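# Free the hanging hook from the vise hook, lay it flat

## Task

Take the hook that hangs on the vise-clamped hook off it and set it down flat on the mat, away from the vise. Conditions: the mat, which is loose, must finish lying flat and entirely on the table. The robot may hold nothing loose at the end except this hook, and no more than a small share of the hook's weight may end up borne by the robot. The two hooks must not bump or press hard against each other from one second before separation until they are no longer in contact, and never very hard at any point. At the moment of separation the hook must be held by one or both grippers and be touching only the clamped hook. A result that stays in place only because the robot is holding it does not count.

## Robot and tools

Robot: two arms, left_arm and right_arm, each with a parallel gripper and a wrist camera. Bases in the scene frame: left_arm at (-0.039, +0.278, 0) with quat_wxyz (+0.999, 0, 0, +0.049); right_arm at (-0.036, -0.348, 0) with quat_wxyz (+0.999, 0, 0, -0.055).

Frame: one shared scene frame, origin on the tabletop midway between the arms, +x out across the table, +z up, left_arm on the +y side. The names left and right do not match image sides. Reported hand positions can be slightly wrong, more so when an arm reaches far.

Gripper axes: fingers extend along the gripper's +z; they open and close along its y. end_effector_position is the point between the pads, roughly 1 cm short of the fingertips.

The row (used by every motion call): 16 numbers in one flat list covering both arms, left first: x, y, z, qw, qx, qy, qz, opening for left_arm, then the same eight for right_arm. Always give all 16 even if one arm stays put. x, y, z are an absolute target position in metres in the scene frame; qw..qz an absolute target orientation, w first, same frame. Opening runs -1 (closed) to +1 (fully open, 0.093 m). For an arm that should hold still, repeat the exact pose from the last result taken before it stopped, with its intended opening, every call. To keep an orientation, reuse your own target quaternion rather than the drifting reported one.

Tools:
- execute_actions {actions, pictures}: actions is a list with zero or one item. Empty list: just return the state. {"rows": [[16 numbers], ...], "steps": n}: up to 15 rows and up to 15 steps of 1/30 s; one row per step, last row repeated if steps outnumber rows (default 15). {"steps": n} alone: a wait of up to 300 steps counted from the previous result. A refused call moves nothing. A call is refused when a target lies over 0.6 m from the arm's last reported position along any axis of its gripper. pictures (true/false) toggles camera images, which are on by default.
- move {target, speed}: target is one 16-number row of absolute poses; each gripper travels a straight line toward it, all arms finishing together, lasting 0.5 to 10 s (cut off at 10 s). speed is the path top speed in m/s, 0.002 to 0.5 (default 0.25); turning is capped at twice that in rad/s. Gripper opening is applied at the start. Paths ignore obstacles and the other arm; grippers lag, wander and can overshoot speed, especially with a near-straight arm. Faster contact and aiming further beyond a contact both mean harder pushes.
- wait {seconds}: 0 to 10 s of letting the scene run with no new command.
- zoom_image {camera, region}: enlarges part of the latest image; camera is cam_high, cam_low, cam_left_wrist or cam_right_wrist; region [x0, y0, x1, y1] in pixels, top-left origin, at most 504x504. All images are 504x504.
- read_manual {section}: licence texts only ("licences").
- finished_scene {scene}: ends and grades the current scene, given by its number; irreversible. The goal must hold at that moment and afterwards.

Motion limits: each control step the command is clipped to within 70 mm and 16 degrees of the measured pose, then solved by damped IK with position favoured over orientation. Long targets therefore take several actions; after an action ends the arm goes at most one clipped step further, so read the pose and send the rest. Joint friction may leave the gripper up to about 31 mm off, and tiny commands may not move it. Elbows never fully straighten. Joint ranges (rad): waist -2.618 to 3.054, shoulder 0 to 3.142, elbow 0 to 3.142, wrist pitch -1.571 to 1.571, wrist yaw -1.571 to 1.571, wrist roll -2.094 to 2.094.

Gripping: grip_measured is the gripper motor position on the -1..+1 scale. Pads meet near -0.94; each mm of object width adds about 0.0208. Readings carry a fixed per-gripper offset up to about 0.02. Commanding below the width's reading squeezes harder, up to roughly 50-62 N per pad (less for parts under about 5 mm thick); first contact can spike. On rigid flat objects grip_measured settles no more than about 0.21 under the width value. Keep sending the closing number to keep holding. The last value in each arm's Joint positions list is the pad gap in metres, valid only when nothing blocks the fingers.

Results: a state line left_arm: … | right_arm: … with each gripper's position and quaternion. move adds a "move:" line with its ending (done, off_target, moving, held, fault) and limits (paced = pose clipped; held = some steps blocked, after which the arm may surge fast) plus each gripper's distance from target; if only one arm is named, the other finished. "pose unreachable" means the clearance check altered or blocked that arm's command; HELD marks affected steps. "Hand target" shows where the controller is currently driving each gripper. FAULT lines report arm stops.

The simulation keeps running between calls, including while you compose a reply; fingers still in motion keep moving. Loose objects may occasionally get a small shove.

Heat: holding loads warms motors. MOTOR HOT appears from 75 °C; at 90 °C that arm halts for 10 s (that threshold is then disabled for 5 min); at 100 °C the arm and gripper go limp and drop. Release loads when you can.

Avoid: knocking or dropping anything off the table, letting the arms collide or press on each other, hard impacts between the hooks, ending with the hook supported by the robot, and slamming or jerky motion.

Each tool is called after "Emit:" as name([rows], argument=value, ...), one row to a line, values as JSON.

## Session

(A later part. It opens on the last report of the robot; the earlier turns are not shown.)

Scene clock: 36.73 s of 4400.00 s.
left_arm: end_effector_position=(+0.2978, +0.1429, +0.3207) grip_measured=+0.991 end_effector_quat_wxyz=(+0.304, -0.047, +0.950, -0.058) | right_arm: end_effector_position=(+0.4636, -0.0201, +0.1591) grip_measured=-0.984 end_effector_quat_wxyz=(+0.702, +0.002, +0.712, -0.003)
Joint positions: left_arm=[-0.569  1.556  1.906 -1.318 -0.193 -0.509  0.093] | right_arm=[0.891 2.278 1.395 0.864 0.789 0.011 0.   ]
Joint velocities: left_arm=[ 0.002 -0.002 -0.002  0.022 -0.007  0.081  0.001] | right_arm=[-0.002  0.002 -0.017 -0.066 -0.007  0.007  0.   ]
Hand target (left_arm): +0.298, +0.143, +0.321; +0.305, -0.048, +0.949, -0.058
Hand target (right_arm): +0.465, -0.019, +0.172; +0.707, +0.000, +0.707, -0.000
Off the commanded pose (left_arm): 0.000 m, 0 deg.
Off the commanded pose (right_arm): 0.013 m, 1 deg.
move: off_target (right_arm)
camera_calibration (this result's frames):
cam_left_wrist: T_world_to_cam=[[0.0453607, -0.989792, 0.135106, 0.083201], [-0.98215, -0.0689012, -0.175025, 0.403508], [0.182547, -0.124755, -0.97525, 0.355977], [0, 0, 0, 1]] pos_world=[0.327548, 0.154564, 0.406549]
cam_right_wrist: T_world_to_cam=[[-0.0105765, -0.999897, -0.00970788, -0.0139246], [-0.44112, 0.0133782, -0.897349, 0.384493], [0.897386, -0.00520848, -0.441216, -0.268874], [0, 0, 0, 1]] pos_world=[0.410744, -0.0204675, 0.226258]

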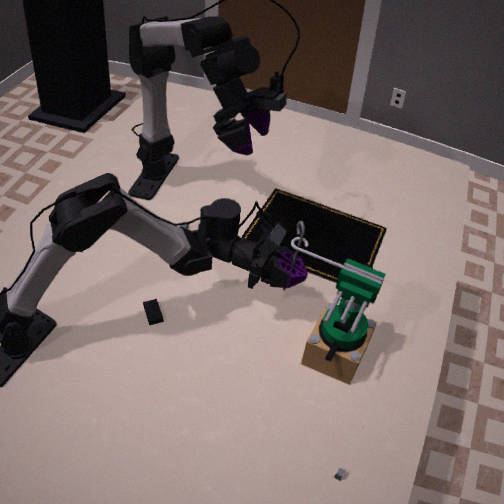

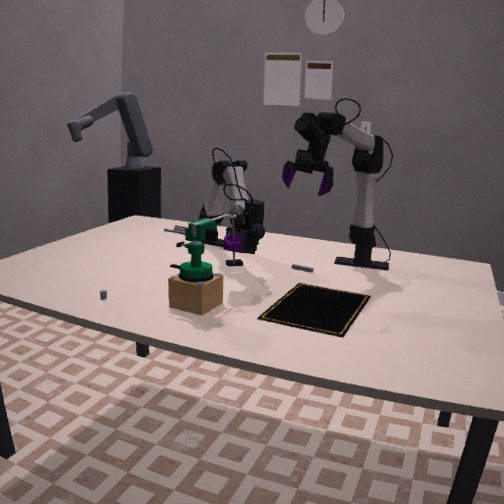

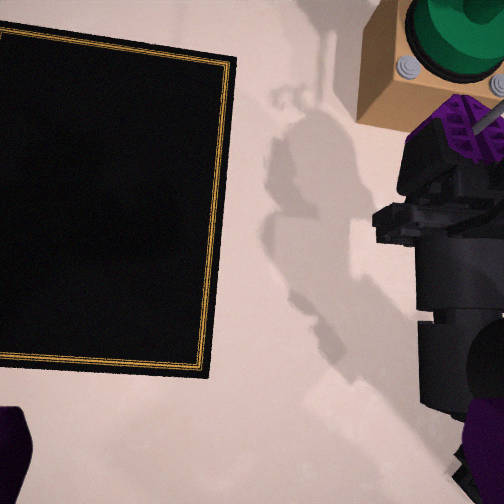

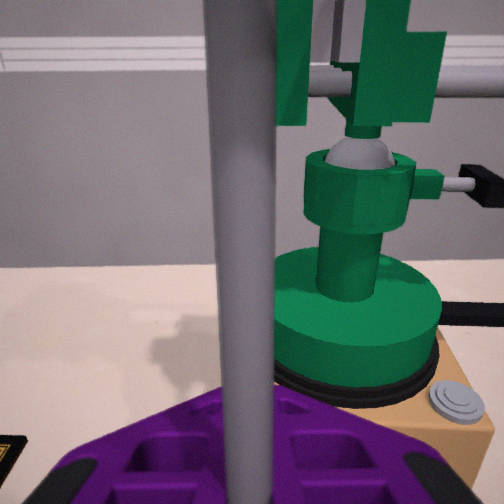

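Emit:
move(target=[0.2978,0.1429,0.3207,0.304,-0.047,0.950,-0.058,1, 0.4655,-0.0188,0.186,0.707,0,0.707,0,-1], speed=0.03)

Emit:
move(target=[0.2978,0.1429,0.3207,0.304,-0.047,0.950,-0.058,1, 0.49,-0.0188,0.186,0.707,0,0.707,0,-1], speed=0.02)

Emit:
zoom_image(camera="cam_high", region=[260, 210, 400, 350])

Scene clock: 40.10 s of 4400.00 s.
left_arm: end_effector_position=(+0.2978, +0.1429, +0.3207) grip_measured=+0.991 end_effector_quat_wxyz=(+0.304, -0.047, +0.950, -0.058) | right_arm: end_effector_position=(+0.4623, -0.0213, +0.1678) grip_measured=-0.984 end_effector_quat_wxyz=(+0.699, -0.002, +0.716, -0.007)
Joint positions: left_arm=[-0.569  1.556  1.906 -1.318 -0.193 -0.509  0.093] | right_arm=[0.891 2.247 1.395 0.819 0.789 0.011 0.   ]
Joint velocities: left_arm=[ 0.002 -0.007 -0.007  0.007 -0.022  0.007 -0.001] | right_arm=[ 0.012 -0.012 -0.002  0.007 -0.066 -0.051  0.   ]
Hand target (left_arm): +0.298, +0.143, +0.321; +0.304, -0.047, +0.950, -0.058
Hand target (right_arm): +0.465, -0.019, +0.186; +0.707, +0.000, +0.707, +0.000
Off the commanded pose (left_arm): 0.000 m, 0 deg.
Off the commanded pose (right_arm): 0.019 m, 2 deg.
move: off_target (right_arm)
camera_calibration (this result's frames):
cam_left_wrist: T_world_to_cam=[[0.0453607, -0.989792, 0.135106, 0.083201], [-0.98215, -0.0689012, -0.175025, 0.403508], [0.182547, -0.124755, -0.97525, 0.355977], [0, 0, 0, 1]] pos_world=[0.327548, 0.154564, 0.406549]
cam_right_wrist: T_world_to_cam=[[-0.0106141, -0.999943, 0.000997412, -0.0168858], [-0.450329, 0.00388953, -0.892854, 0.39508], [0.8928, -0.00992605, -0.450344, -0.26035], [0, 0, 0, 1]] pos_world=[0.410177, -0.0210057, 0.235519]

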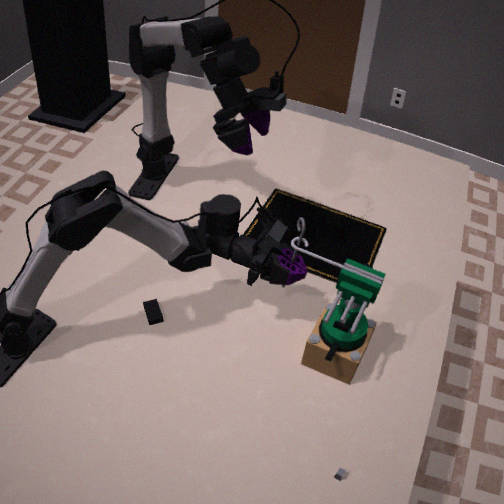

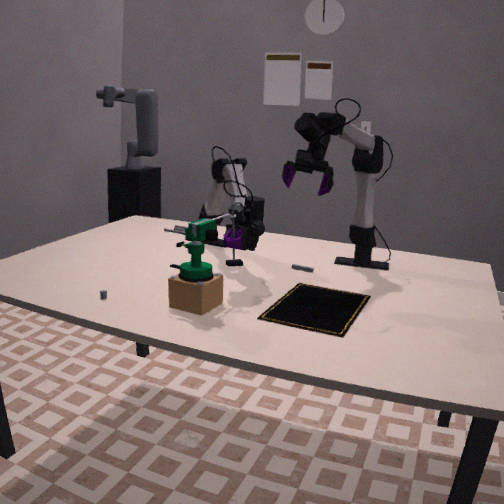

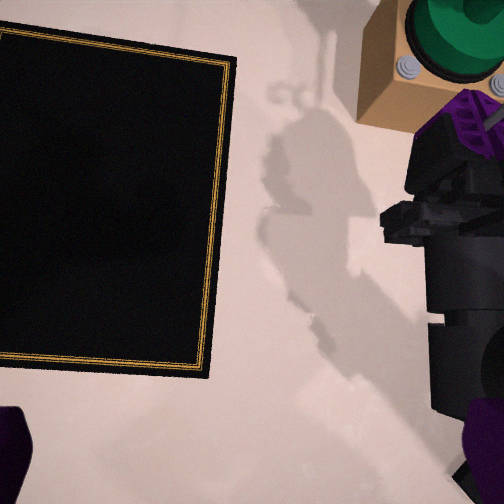

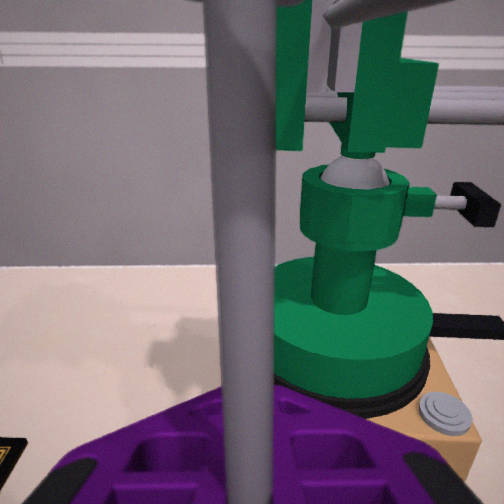

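Scene clock: 42.00 s of 4400.00 s.
left_arm: end_effector_position=(+0.2978, +0.1429, +0.3207) grip_measured=+0.991 end_effector_quat_wxyz=(+0.304, -0.047, +0.950, -0.058) | right_arm: end_effector_position=(+0.4797, -0.0221, +0.1832) grip_measured=-0.984 end_effector_quat_wxyz=(+0.706, +0.012, +0.708, -0.006)
Joint positions: left_arm=[-0.569  1.556  1.906 -1.318 -0.193 -0.509  0.093] | right_arm=[0.869 2.272 1.485 0.782 0.786 0.011 0.   ]
Joint velocities: left_arm=[ 0.012  0.012 -0.002  0.051  0.022  0.037  0.   ] | right_arm=[-0.002 -0.007  0.007 -0.125 -0.007  0.007  0.   ]
Hand target (left_arm): +0.298, +0.143, +0.321; +0.304, -0.047, +0.950, -0.058
Hand target (right_arm): +0.489, -0.019, +0.186; +0.707, +0.000, +0.707, -0.000
Off the commanded pose (left_arm): 0.000 m, 0 deg.
Off the commanded pose (right_arm): 0.011 m, 2 deg.
move: off_target (right_arm)
camera_calibration (this result's frames):
cam_left_wrist: T_world_to_cam=[[0.0453607, -0.989792, 0.135106, 0.083201], [-0.98215, -0.0689012, -0.175025, 0.403508], [0.182547, -0.124755, -0.97525, 0.355977], [0, 0, 0, 1]] pos_world=[0.327548, 0.154564, 0.406549]
cam_right_wrist: T_world_to_cam=[[-0.0291019, -0.999378, -0.019931, -0.00478976], [-0.431141, 0.0305392, -0.901767, 0.409681], [0.901815, -0.01765, -0.431762, -0.276839], [0, 0, 0, 1]] pos_world=[0.426149, -0.0221843, 0.249813]

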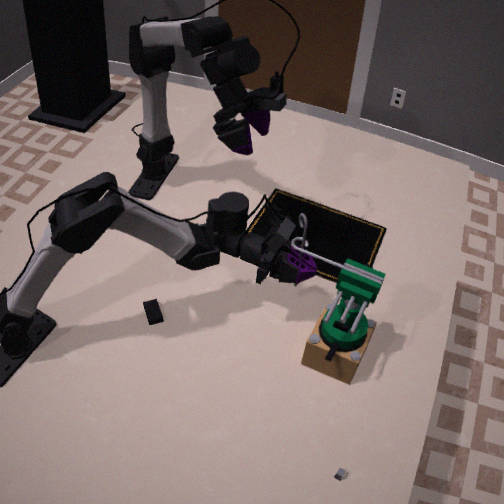

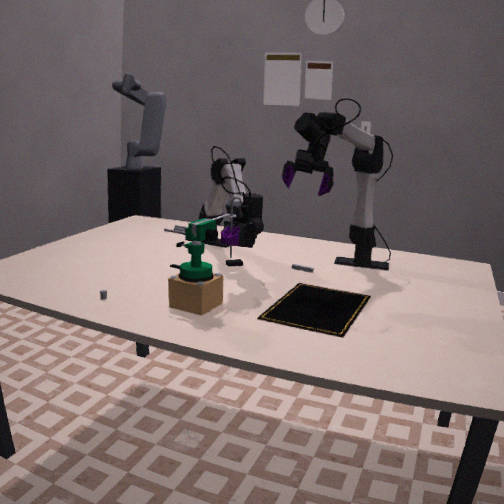

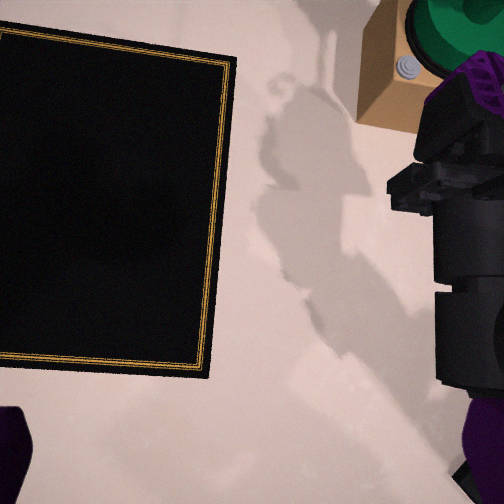

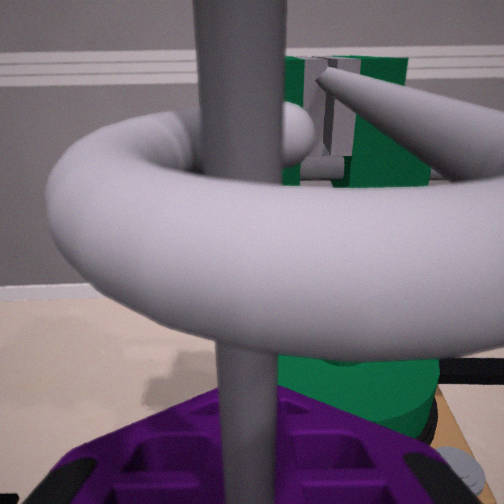

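Region (260, 210, 400, 350) of cam_high's 504x504 image, scaled by 3.600, with more detail than that image has.

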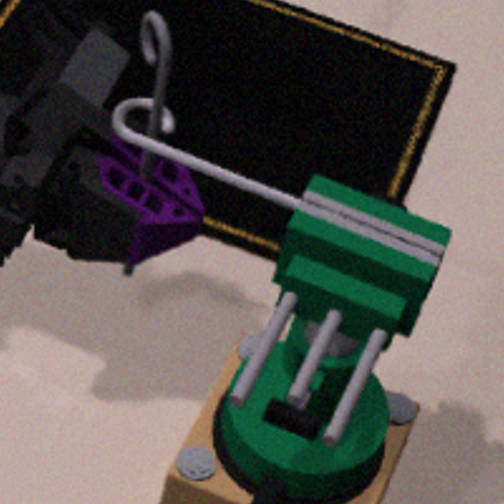

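Emit:
move(target=[0.2978,0.1429,0.3207,0.304,-0.047,0.950,-0.058,1, 0.478,-0.036,0.165,0.707,0,0.707,0,-1], speed=0.02)

Scene clock: 44.83 s of 4400.00 s.
left_arm: end_effector_position=(+0.2978, +0.1429, +0.3207) grip_measured=+0.991 end_effector_quat_wxyz=(+0.304, -0.047, +0.950, -0.058) | right_arm: end_effector_position=(+0.4776, -0.0307, +0.1673) grip_measured=-0.984 end_effector_quat_wxyz=(+0.705, +0.003, +0.709, +0.002)
Joint positions: left_arm=[-0.569  1.556  1.906 -1.318 -0.193 -0.509  0.093] | right_arm=[0.853 2.272 1.411 0.854 0.745 0.011 0.   ]
Joint velocities: left_arm=[ 0.017  0.017  0.017 -0.022  0.007 -0.125 -0.   ] | right_arm=[-0.027 -0.032 -0.012 -0.051  0.11  -0.037  0.   ]
Hand target (left_arm): +0.298, +0.143, +0.321; +0.304, -0.047, +0.950, -0.058
Hand target (right_arm): +0.478, -0.036, +0.165; +0.707, +0.000, +0.707, -0.000
Off the commanded pose (left_arm): 0.000 m, 0 deg.
Off the commanded pose (right_arm): 0.006 m, 0 deg.
move: done
camera_calibration (this result's frames):
cam_left_wrist: T_world_to_cam=[[0.0453607, -0.989792, 0.135106, 0.083201], [-0.98215, -0.0689012, -0.175025, 0.403508], [0.182547, -0.124755, -0.97525, 0.355977], [0, 0, 0, 1]] pos_world=[0.327548, 0.154564, 0.406549]
cam_right_wrist: T_world_to_cam=[[-0.00511325, -0.999816, -0.0185065, -0.0255015], [-0.433385, 0.018894, -0.901011, 0.395226], [0.901194, 0.00341333, -0.433401, -0.280771], [0, 0, 0, 1]] pos_world=[0.424183, -0.0320059, 0.233944]

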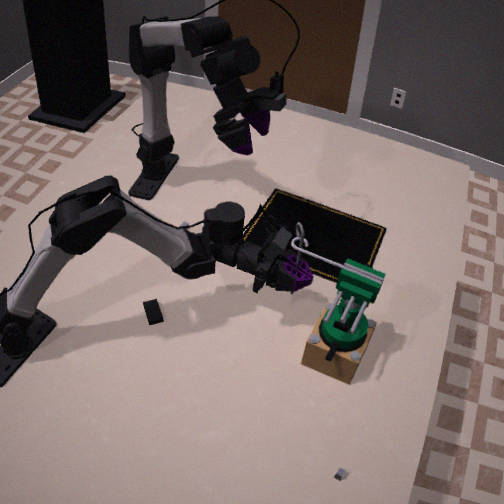

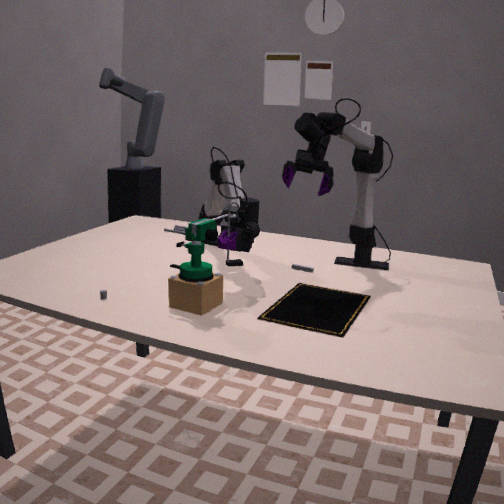

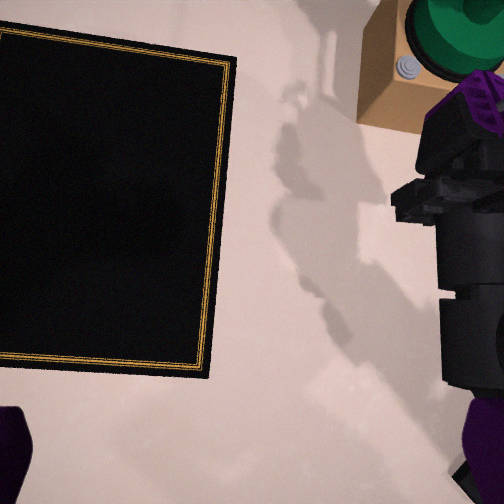

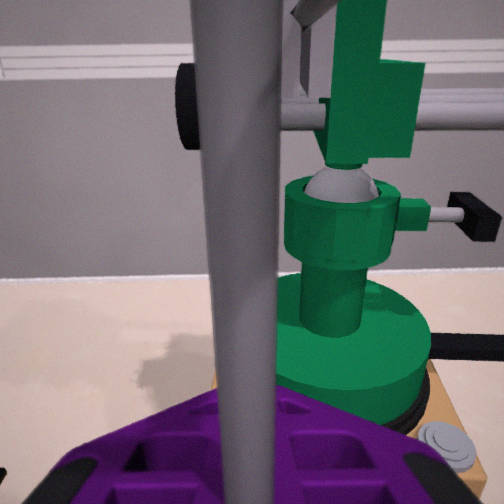

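Emit:
zoom_image(camera="cam_high", region=[270, 210, 350, 290])

Region (270, 210, 350, 290) of cam_high's 504x504 image, scaled by 6.300, with more detail than that image has.

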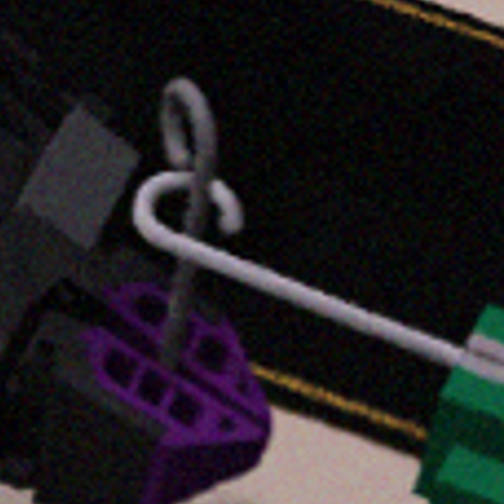

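Emit:
move(target=[0.2978,0.1429,0.3207,0.304,-0.047,0.950,-0.058,1, 0.478,-0.046,0.183,0.707,0,0.707,0,-1], speed=0.02)

Emit:
zoom_image(camera="cam_high", region=[270, 210, 350, 290])

Scene clock: 48.10 s of 4400.00 s.
left_arm: end_effector_position=(+0.2978, +0.1429, +0.3207) grip_measured=+0.991 end_effector_quat_wxyz=(+0.304, -0.047, +0.950, -0.058) | right_arm: end_effector_position=(+0.4768, -0.0335, +0.1813) grip_measured=-0.984 end_effector_quat_wxyz=(+0.708, -0.005, +0.706, +0.010)
Joint positions: left_arm=[-0.569  1.556  1.906 -1.318 -0.193 -0.509  0.093] | right_arm=[0.843 2.23  1.393 0.841 0.713 0.004 0.   ]
Joint velocities: left_arm=[ 0.012 -0.007  0.002  0.037 -0.022 -0.051  0.001] | right_arm=[ 0.007 -0.012 -0.007 -0.007 -0.066 -0.051  0.   ]
Hand target (left_arm): +0.298, +0.143, +0.321; +0.304, -0.047, +0.950, -0.058
Hand target (right_arm): +0.478, -0.046, +0.183; +0.707, -0.000, +0.707, -0.000
Off the commanded pose (left_arm): 0.000 m, 0 deg.
Off the commanded pose (right_arm): 0.013 m, 1 deg.
move: off_target (right_arm)
camera_calibration (this result's frames):
cam_left_wrist: T_world_to_cam=[[0.0453607, -0.989792, 0.135106, 0.083201], [-0.98215, -0.0689012, -0.175025, 0.403508], [0.182547, -0.124755, -0.97525, 0.355977], [0, 0, 0, 1]] pos_world=[0.327548, 0.154564, 0.406549]
cam_right_wrist: T_world_to_cam=[[0.0183128, -0.99965, -0.0190663, -0.0390927], [-0.426298, 0.00944268, -0.904533, 0.404567], [0.904397, 0.0246925, -0.425976, -0.276112], [0, 0, 0, 1]] pos_world=[0.422897, -0.0360813, 0.247582]

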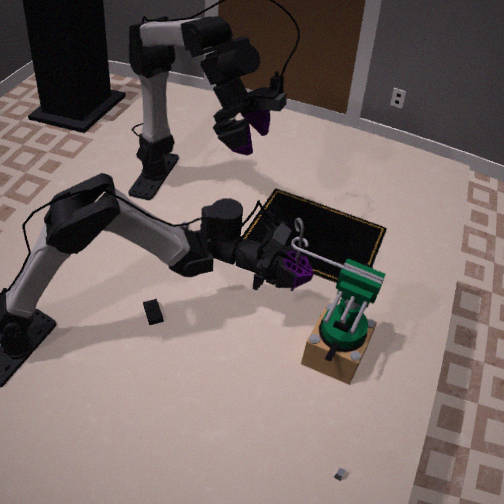

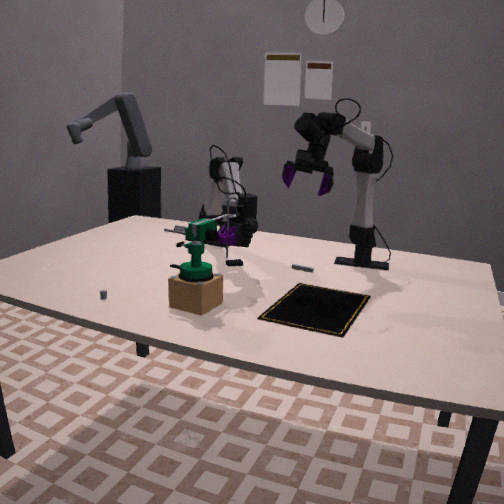

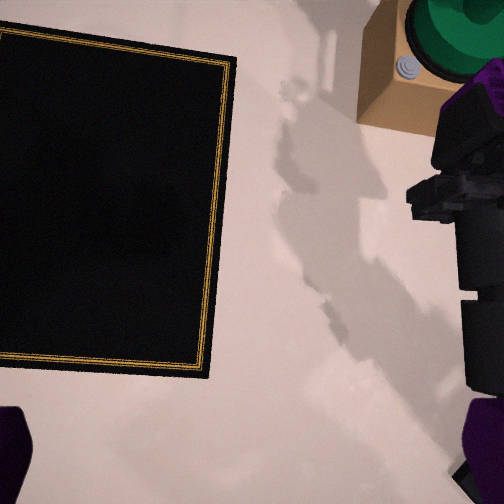

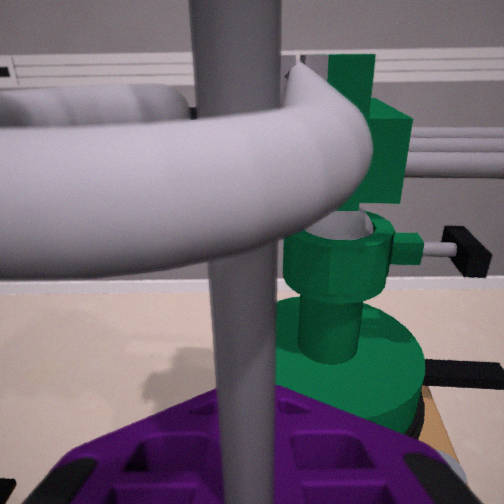

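Region (270, 210, 350, 290) of cam_high's 504x504 image, scaled by 6.300, with more detail than that image has.

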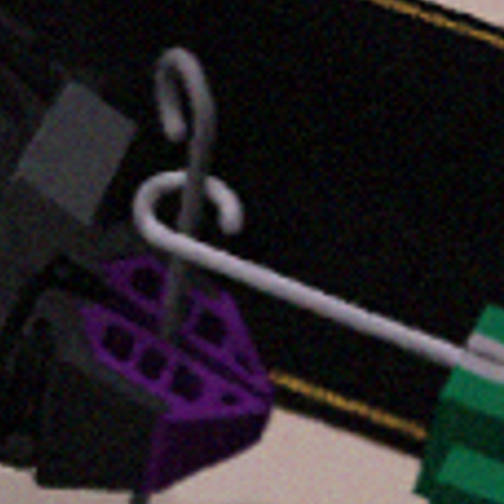

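Emit:
move(target=[0.2978,0.1429,0.3207,0.304,-0.047,0.950,-0.058,1, 0.515,-0.036,0.178,0.707,0,0.707,0,-1], speed=0.02)

Emit:
zoom_image(camera="cam_high", region=[270, 210, 350, 290])

Scene clock: 51.07 s of 4400.00 s.
left_arm: end_effector_position=(+0.2978, +0.1429, +0.3207) grip_measured=+0.991 end_effector_quat_wxyz=(+0.304, -0.047, +0.950, -0.058) | right_arm: end_effector_position=(+0.4972, -0.0278, +0.1907) grip_measured=-0.984 end_effector_quat_wxyz=(+0.718, +0.009, +0.696, +0.016)
Joint positions: left_arm=[-0.569  1.556  1.906 -1.318 -0.193 -0.509  0.093] | right_arm=[0.827 2.292 1.513 0.819 0.708 0.008 0.   ]
Joint velocities: left_arm=[ 0.012  0.002 -0.002  0.007 -0.037 -0.066  0.   ] | right_arm=[ 0.017 -0.007  0.022  0.007 -0.022 -0.007  0.   ]
Hand target (left_arm): +0.298, +0.143, +0.321; +0.304, -0.047, +0.950, -0.058
Hand target (right_arm): +0.513, -0.037, +0.178; +0.707, +0.000, +0.707, +0.001
Off the commanded pose (left_arm): 0.000 m, 0 deg.
Off the commanded pose (right_arm): 0.023 m, 3 deg.
move: off_target (right_arm)
camera_calibration (this result's frames):
cam_left_wrist: T_world_to_cam=[[0.0453607, -0.989792, 0.135106, 0.083201], [-0.98215, -0.0689012, -0.175025, 0.403508], [0.182547, -0.124755, -0.97525, 0.355977], [0, 0, 0, 1]] pos_world=[0.327548, 0.154564, 0.406549]
cam_right_wrist: T_world_to_cam=[[0.00783172, -0.998895, -0.0463462, -0.0231509], [-0.401074, 0.0393185, -0.915202, 0.411966], [0.916012, 0.0257559, -0.400323, -0.301323], [0, 0, 0, 1]] pos_world=[0.441426, -0.0315623, 0.255333]

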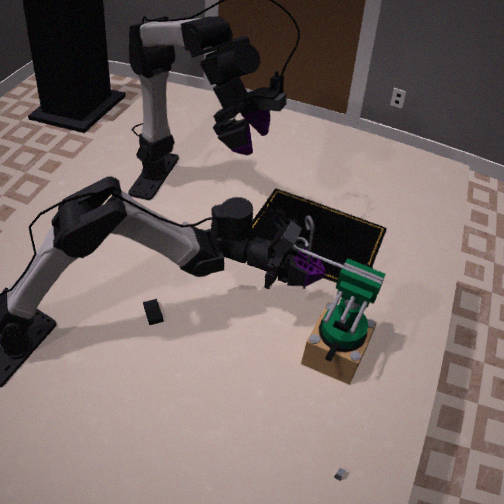

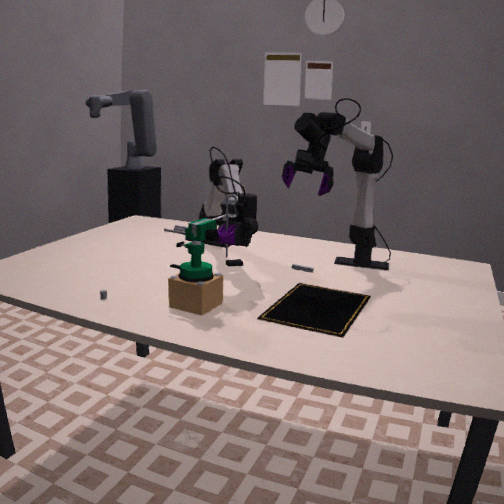

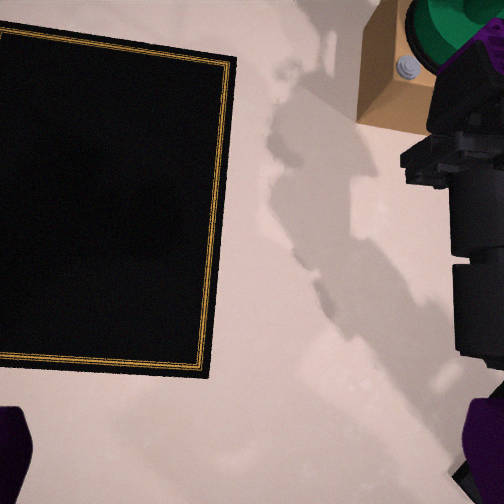

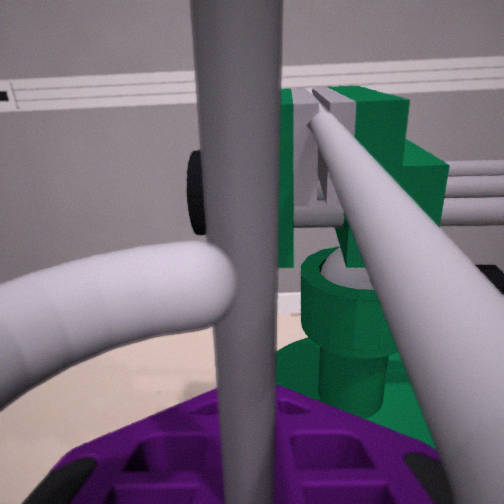

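Region (270, 210, 350, 290) of cam_high's 504x504 image, scaled by 6.300, with more detail than that image has.

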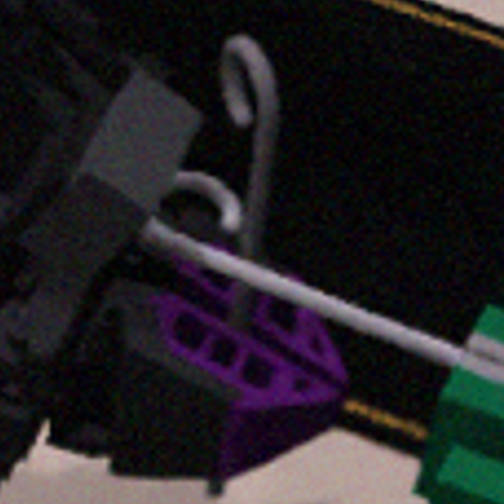

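Emit:
move(target=[0.2978,0.1429,0.3207,0.304,-0.047,0.950,-0.058,1, 0.505,-0.028,0.15,0.707,0,0.707,0,-1], speed=0.03)

Emit:
move(target=[0.2978,0.1429,0.3207,0.304,-0.047,0.950,-0.058,1, 0.505,0.05,0.15,0.707,0,0.707,0,-1], speed=0.04)

Scene clock: 53.97 s of 4400.00 s.
left_arm: end_effector_position=(+0.2978, +0.1429, +0.3207) grip_measured=+0.991 end_effector_quat_wxyz=(+0.304, -0.047, +0.950, -0.058) | right_arm: end_effector_position=(+0.4976, -0.0262, +0.1887) grip_measured=-0.984 end_effector_quat_wxyz=(+0.732, +0.022, +0.680, +0.029)
Joint positions: left_arm=[-0.569  1.556  1.906 -1.318 -0.193 -0.509  0.093] | right_arm=[0.829 2.326 1.513 0.911 0.71  0.008 0.   ]
Joint velocities: left_arm=[-0.017 -0.007 -0.017 -0.022  0.007 -0.037  0.001] | right_arm=[-0.007 -0.007  0.012  0.081  0.037  0.007  0.   ]
Hand target (left_arm): +0.298, +0.143, +0.321; +0.304, -0.047, +0.950, -0.058
Hand target (right_arm): +0.503, -0.029, +0.151; +0.707, -0.000, +0.707, +0.000
Off the commanded pose (left_arm): 0.000 m, 0 deg.
Off the commanded pose (right_arm): 0.039 m, 6 deg.
move: off_target (right_arm)
camera_calibration (this result's frames):
cam_left_wrist: T_world_to_cam=[[0.0453607, -0.989792, 0.135106, 0.083201], [-0.98215, -0.0689012, -0.175025, 0.403508], [0.182547, -0.124755, -0.97525, 0.355977], [0, 0, 0, 1]] pos_world=[0.327548, 0.154564, 0.406549]
cam_right_wrist: T_world_to_cam=[[0.0106302, -0.99644, -0.0836374, -0.0159604], [-0.361414, 0.0741591, -0.929452, 0.394148], [0.932345, 0.040108, -0.359338, -0.317992], [0, 0, 0, 1]] pos_world=[0.439098, -0.0323793, 0.25074]

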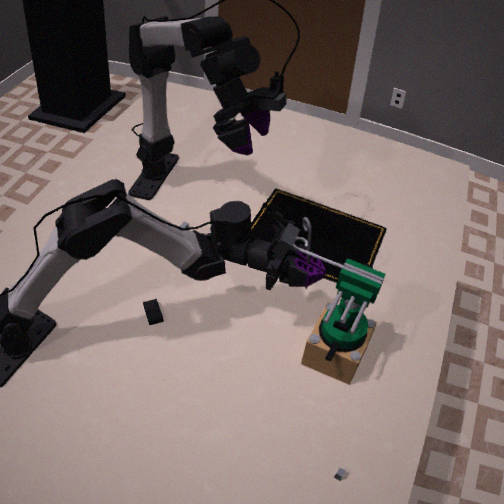

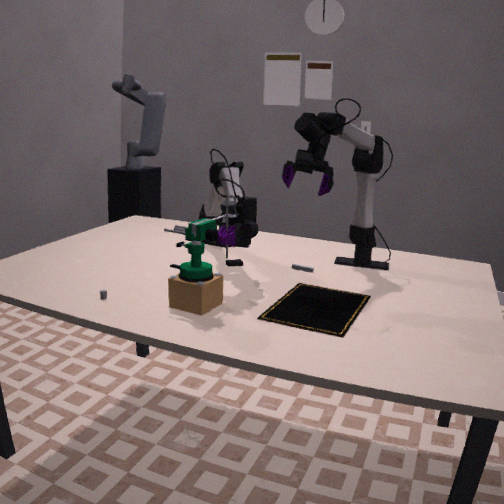

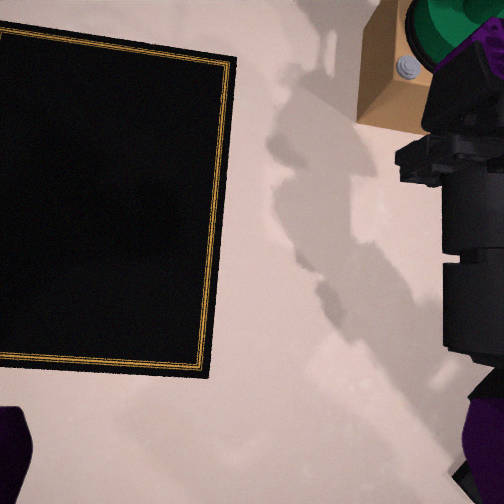

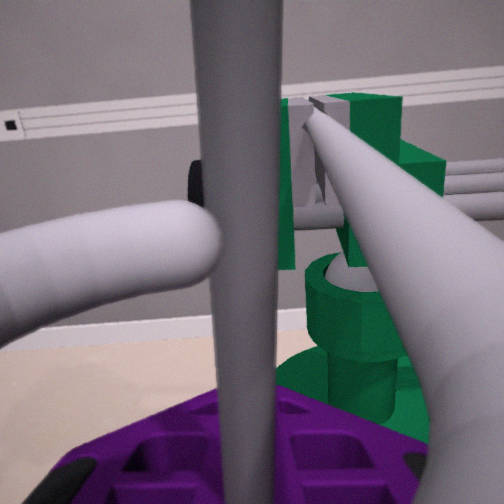

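Scene clock: 56.67 s of 4400.00 s.
left_arm: end_effector_position=(+0.2978, +0.1429, +0.3207) grip_measured=+0.991 end_effector_quat_wxyz=(+0.304, -0.047, +0.950, -0.058) | right_arm: end_effector_position=(+0.5053, +0.0455, +0.1503) grip_measured=-0.984 end_effector_quat_wxyz=(+0.705, -0.000, +0.709, +0.002)
Joint positions: left_arm=[-0.569  1.556  1.906 -1.318 -0.193 -0.509  0.093] | right_arm=[0.921 2.556 1.875 0.674 0.808 0.007 0.   ]
Joint velocities: left_arm=[-0.007  0.002  0.002  0.051 -0.022 -0.081 -0.001] | right_arm=[-0.007  0.007 -0.002  0.066 -0.037 -0.022  0.   ]
Hand target (left_arm): +0.298, +0.143, +0.321; +0.304, -0.047, +0.950, -0.058
Hand target (right_arm): +0.505, +0.050, +0.150; +0.707, -0.000, +0.707, +0.001
Off the commanded pose (left_arm): 0.000 m, 0 deg.
Off the commanded pose (right_arm): 0.005 m, 0 deg.
move: done
camera_calibration (this result's frames):
cam_left_wrist: T_world_to_cam=[[0.0453607, -0.989792, 0.135106, 0.083201], [-0.98215, -0.0689012, -0.175025, 0.403508], [0.182547, -0.124755, -0.97525, 0.355977], [0, 0, 0, 1]] pos_world=[0.327548, 0.154564, 0.406549]
cam_right_wrist: T_world_to_cam=[[-0.000127789, -0.999902, -0.0140038, 0.0473714], [-0.433189, 0.012677, -0.901214, 0.390753], [0.901303, 0.0059511, -0.433148, -0.313508], [0, 0, 0, 1]] pos_world=[0.451841, 0.0442789, 0.21702]

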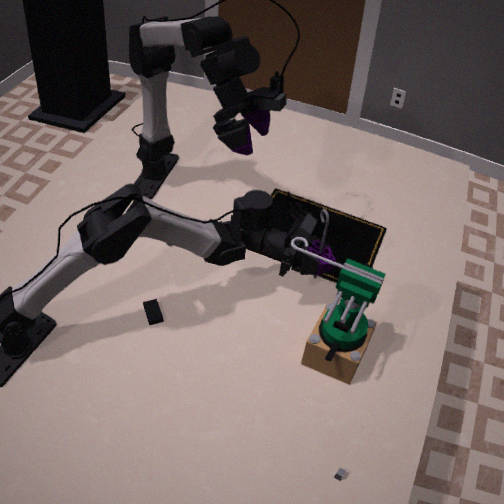

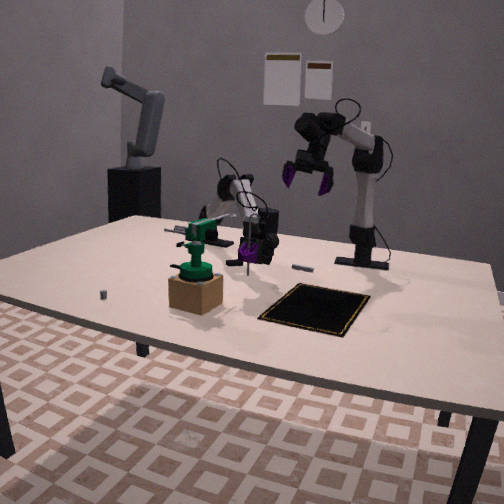

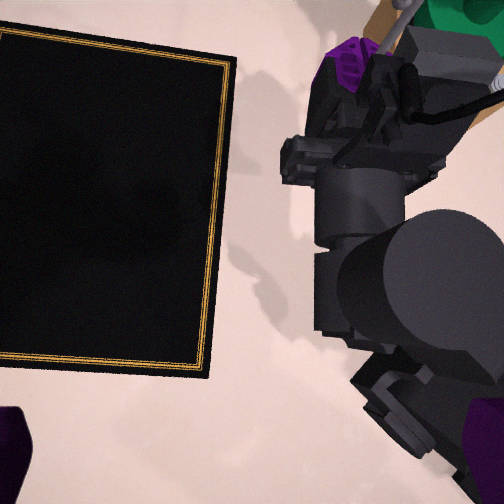

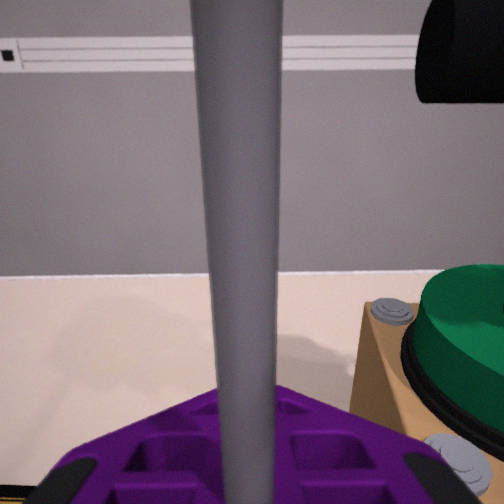

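Emit:
move(target=[0.2978,0.1429,0.3207,0.304,-0.047,0.950,-0.058,1, 0.44,0.12,0.12,0.2,0,0.98,0,-1], speed=0.15)

Scene clock: 65.97 s of 4400.00 s.
left_arm: end_effector_position=(+0.2978, +0.1429, +0.3207) grip_measured=+0.991 end_effector_quat_wxyz=(+0.304, -0.047, +0.950, -0.058) | right_arm: end_effector_position=(+0.4370, +0.1181, +0.1091) grip_measured=-0.984 end_effector_quat_wxyz=(+0.349, -0.045, +0.925, +0.139)
Joint positions: left_arm=[-0.569  1.556  1.906 -1.318 -0.193 -0.509  0.093] | right_arm=[ 0.959  2.767  2.83  -0.908  0.29   0.642  0.   ]
Joint velocities: left_arm=[-0.007 -0.022  0.007  0.007 -0.051  0.022 -0.001] | right_arm=[-0.002 -0.022 -0.002  0.007  0.007 -0.037  0.   ]
Hand target (left_arm): +0.298, +0.143, +0.321; +0.304, -0.047, +0.950, -0.058
Hand target (right_arm): +0.439, +0.119, +0.120; +0.354, -0.038, +0.922, +0.152
Off the commanded pose (left_arm): 0.000 m, 0 deg.
Off the commanded pose (right_arm): 0.011 m, 25 deg; orientation clipped at the last step of the last action.
elbow stopped short (right arm): the move would have taken joint 3 (elbow) straighter than the controller allows; a more bent joint 3 avoids this.
After step 90, 1.80 s passed at rest.
move: off_target (right_arm); limits=paced
camera_calibration (this result's frames):
cam_left_wrist: T_world_to_cam=[[0.0453607, -0.989792, 0.135106, 0.083201], [-0.98215, -0.0689012, -0.175025, 0.403508], [0.182547, -0.124755, -0.97525, 0.355977], [0, 0, 0, 1]] pos_world=[0.327548, 0.154564, 0.406549]
cam_right_wrist: T_world_to_cam=[[0.170036, -0.957744, -0.231979, 0.0637985], [-0.953202, -0.100134, -0.285269, 0.496421], [0.249986, 0.269629, -0.92995, 0.0374494], [0, 0, 0, 1]] pos_world=[0.45298, 0.100714, 0.19124]

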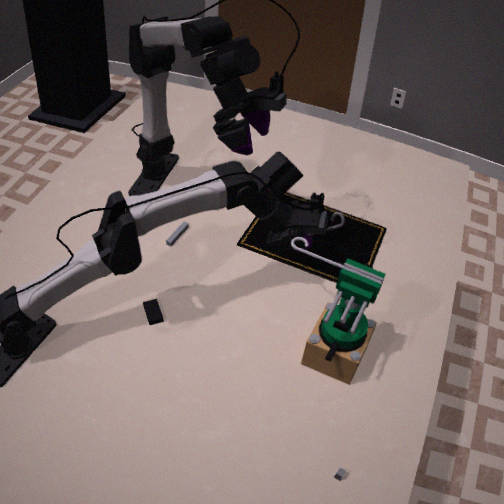

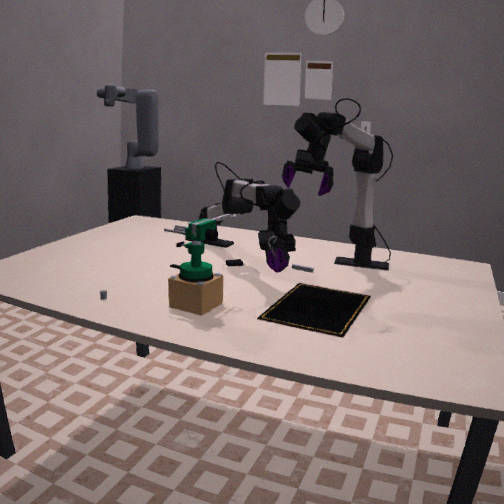

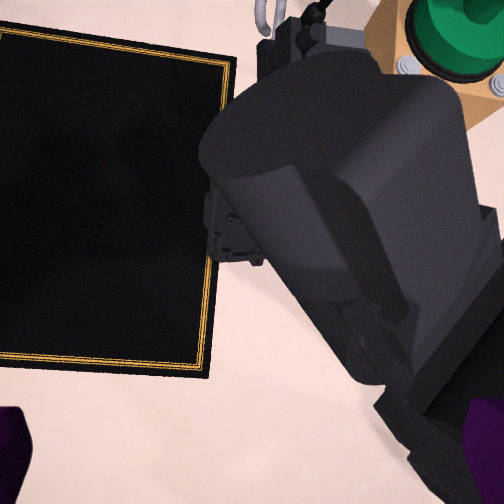

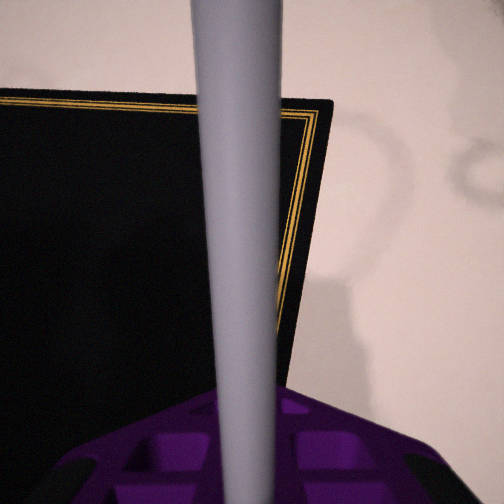

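Emit:
move(target=[0.35,0.16,0.19,0.5,0.5,0.5,-0.5,1, 0.35,0.0,0.25,0.5,-0.5,0.5,0.5,-1], speed=0.15)

Scene clock: 74.50 s of 4400.00 s.
left_arm: end_effector_position=(+0.3469, +0.1509, +0.1800) grip_measured=+0.991 end_effector_quat_wxyz=(+0.514, +0.461, +0.546, -0.474) | right_arm: end_effector_position=(+0.3479, +0.0013, +0.2512) grip_measured=-0.984 end_effector_quat_wxyz=(-0.502, +0.502, -0.500, -0.496)
Joint positions: left_arm=[ 0.011  1.885  1.141 -0.186  1.544  0.886  0.093] | right_arm=[ 0.55   1.963  1.293  0.661 -1.126 -0.017  0.   ]
Joint velocities: left_arm=[ 0.002 -0.017 -0.007 -0.022  0.007  0.007 -0.   ] | right_arm=[ 0.032  0.002  0.002  0.051  0.022 -0.051  0.   ]
Hand target (left_arm): +0.354, +0.157, +0.187; +0.528, +0.468, +0.536, -0.464
Hand target (right_arm): +0.348, -0.002, +0.249; +0.503, -0.502, +0.498, +0.497
Off the commanded pose (left_arm): 0.014 m, 8 deg.
Off the commanded pose (right_arm): 0.003 m, 1 deg.
joint sent to its limit (left arm) — the command would take joint 5 (wrist yaw) past its upper limit, so that joint was sent only as far as its limit.
move: off_target (left_arm)
camera_calibration (this result's frames):
cam_left_wrist: T_world_to_cam=[[-0.991726, -0.123721, 0.0342331, 0.355163], [-0.0854495, 0.437226, -0.895283, 0.169818], [0.0957978, -0.890801, -0.444181, 0.260837], [0, 0, 0, 1]] pos_world=[0.341748, 0.202046, 0.255736]
cam_right_wrist: T_world_to_cam=[[0.999969, -0.00717457, -0.00324007, -0.347389], [-0.00602312, -0.432259, -0.901729, 0.266127], [0.00506897, 0.901721, -0.432289, 0.18271], [0, 0, 0, 1]] pos_world=[0.348055, -0.0522101, 0.317833]

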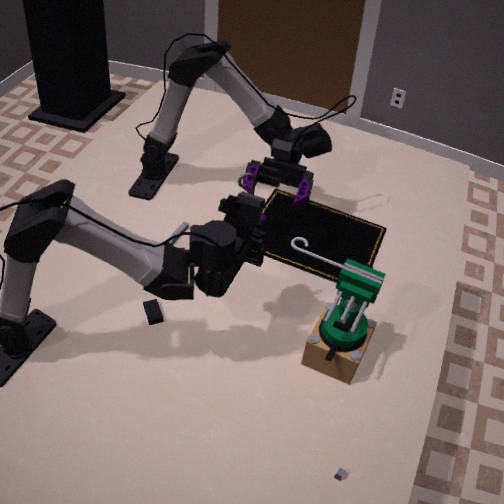

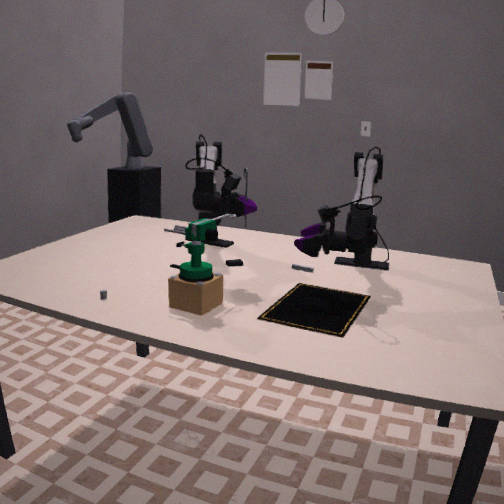

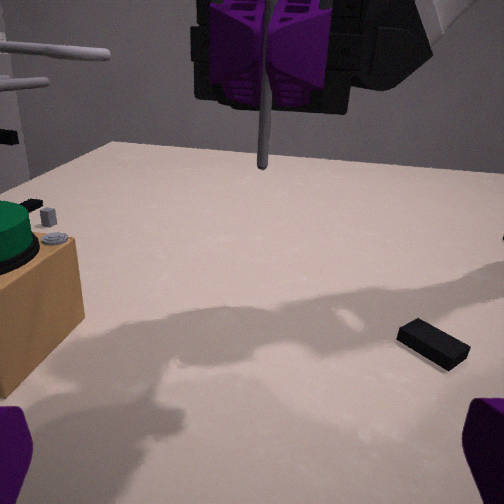

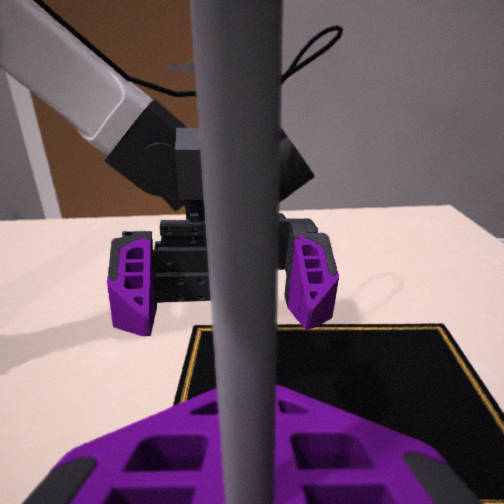

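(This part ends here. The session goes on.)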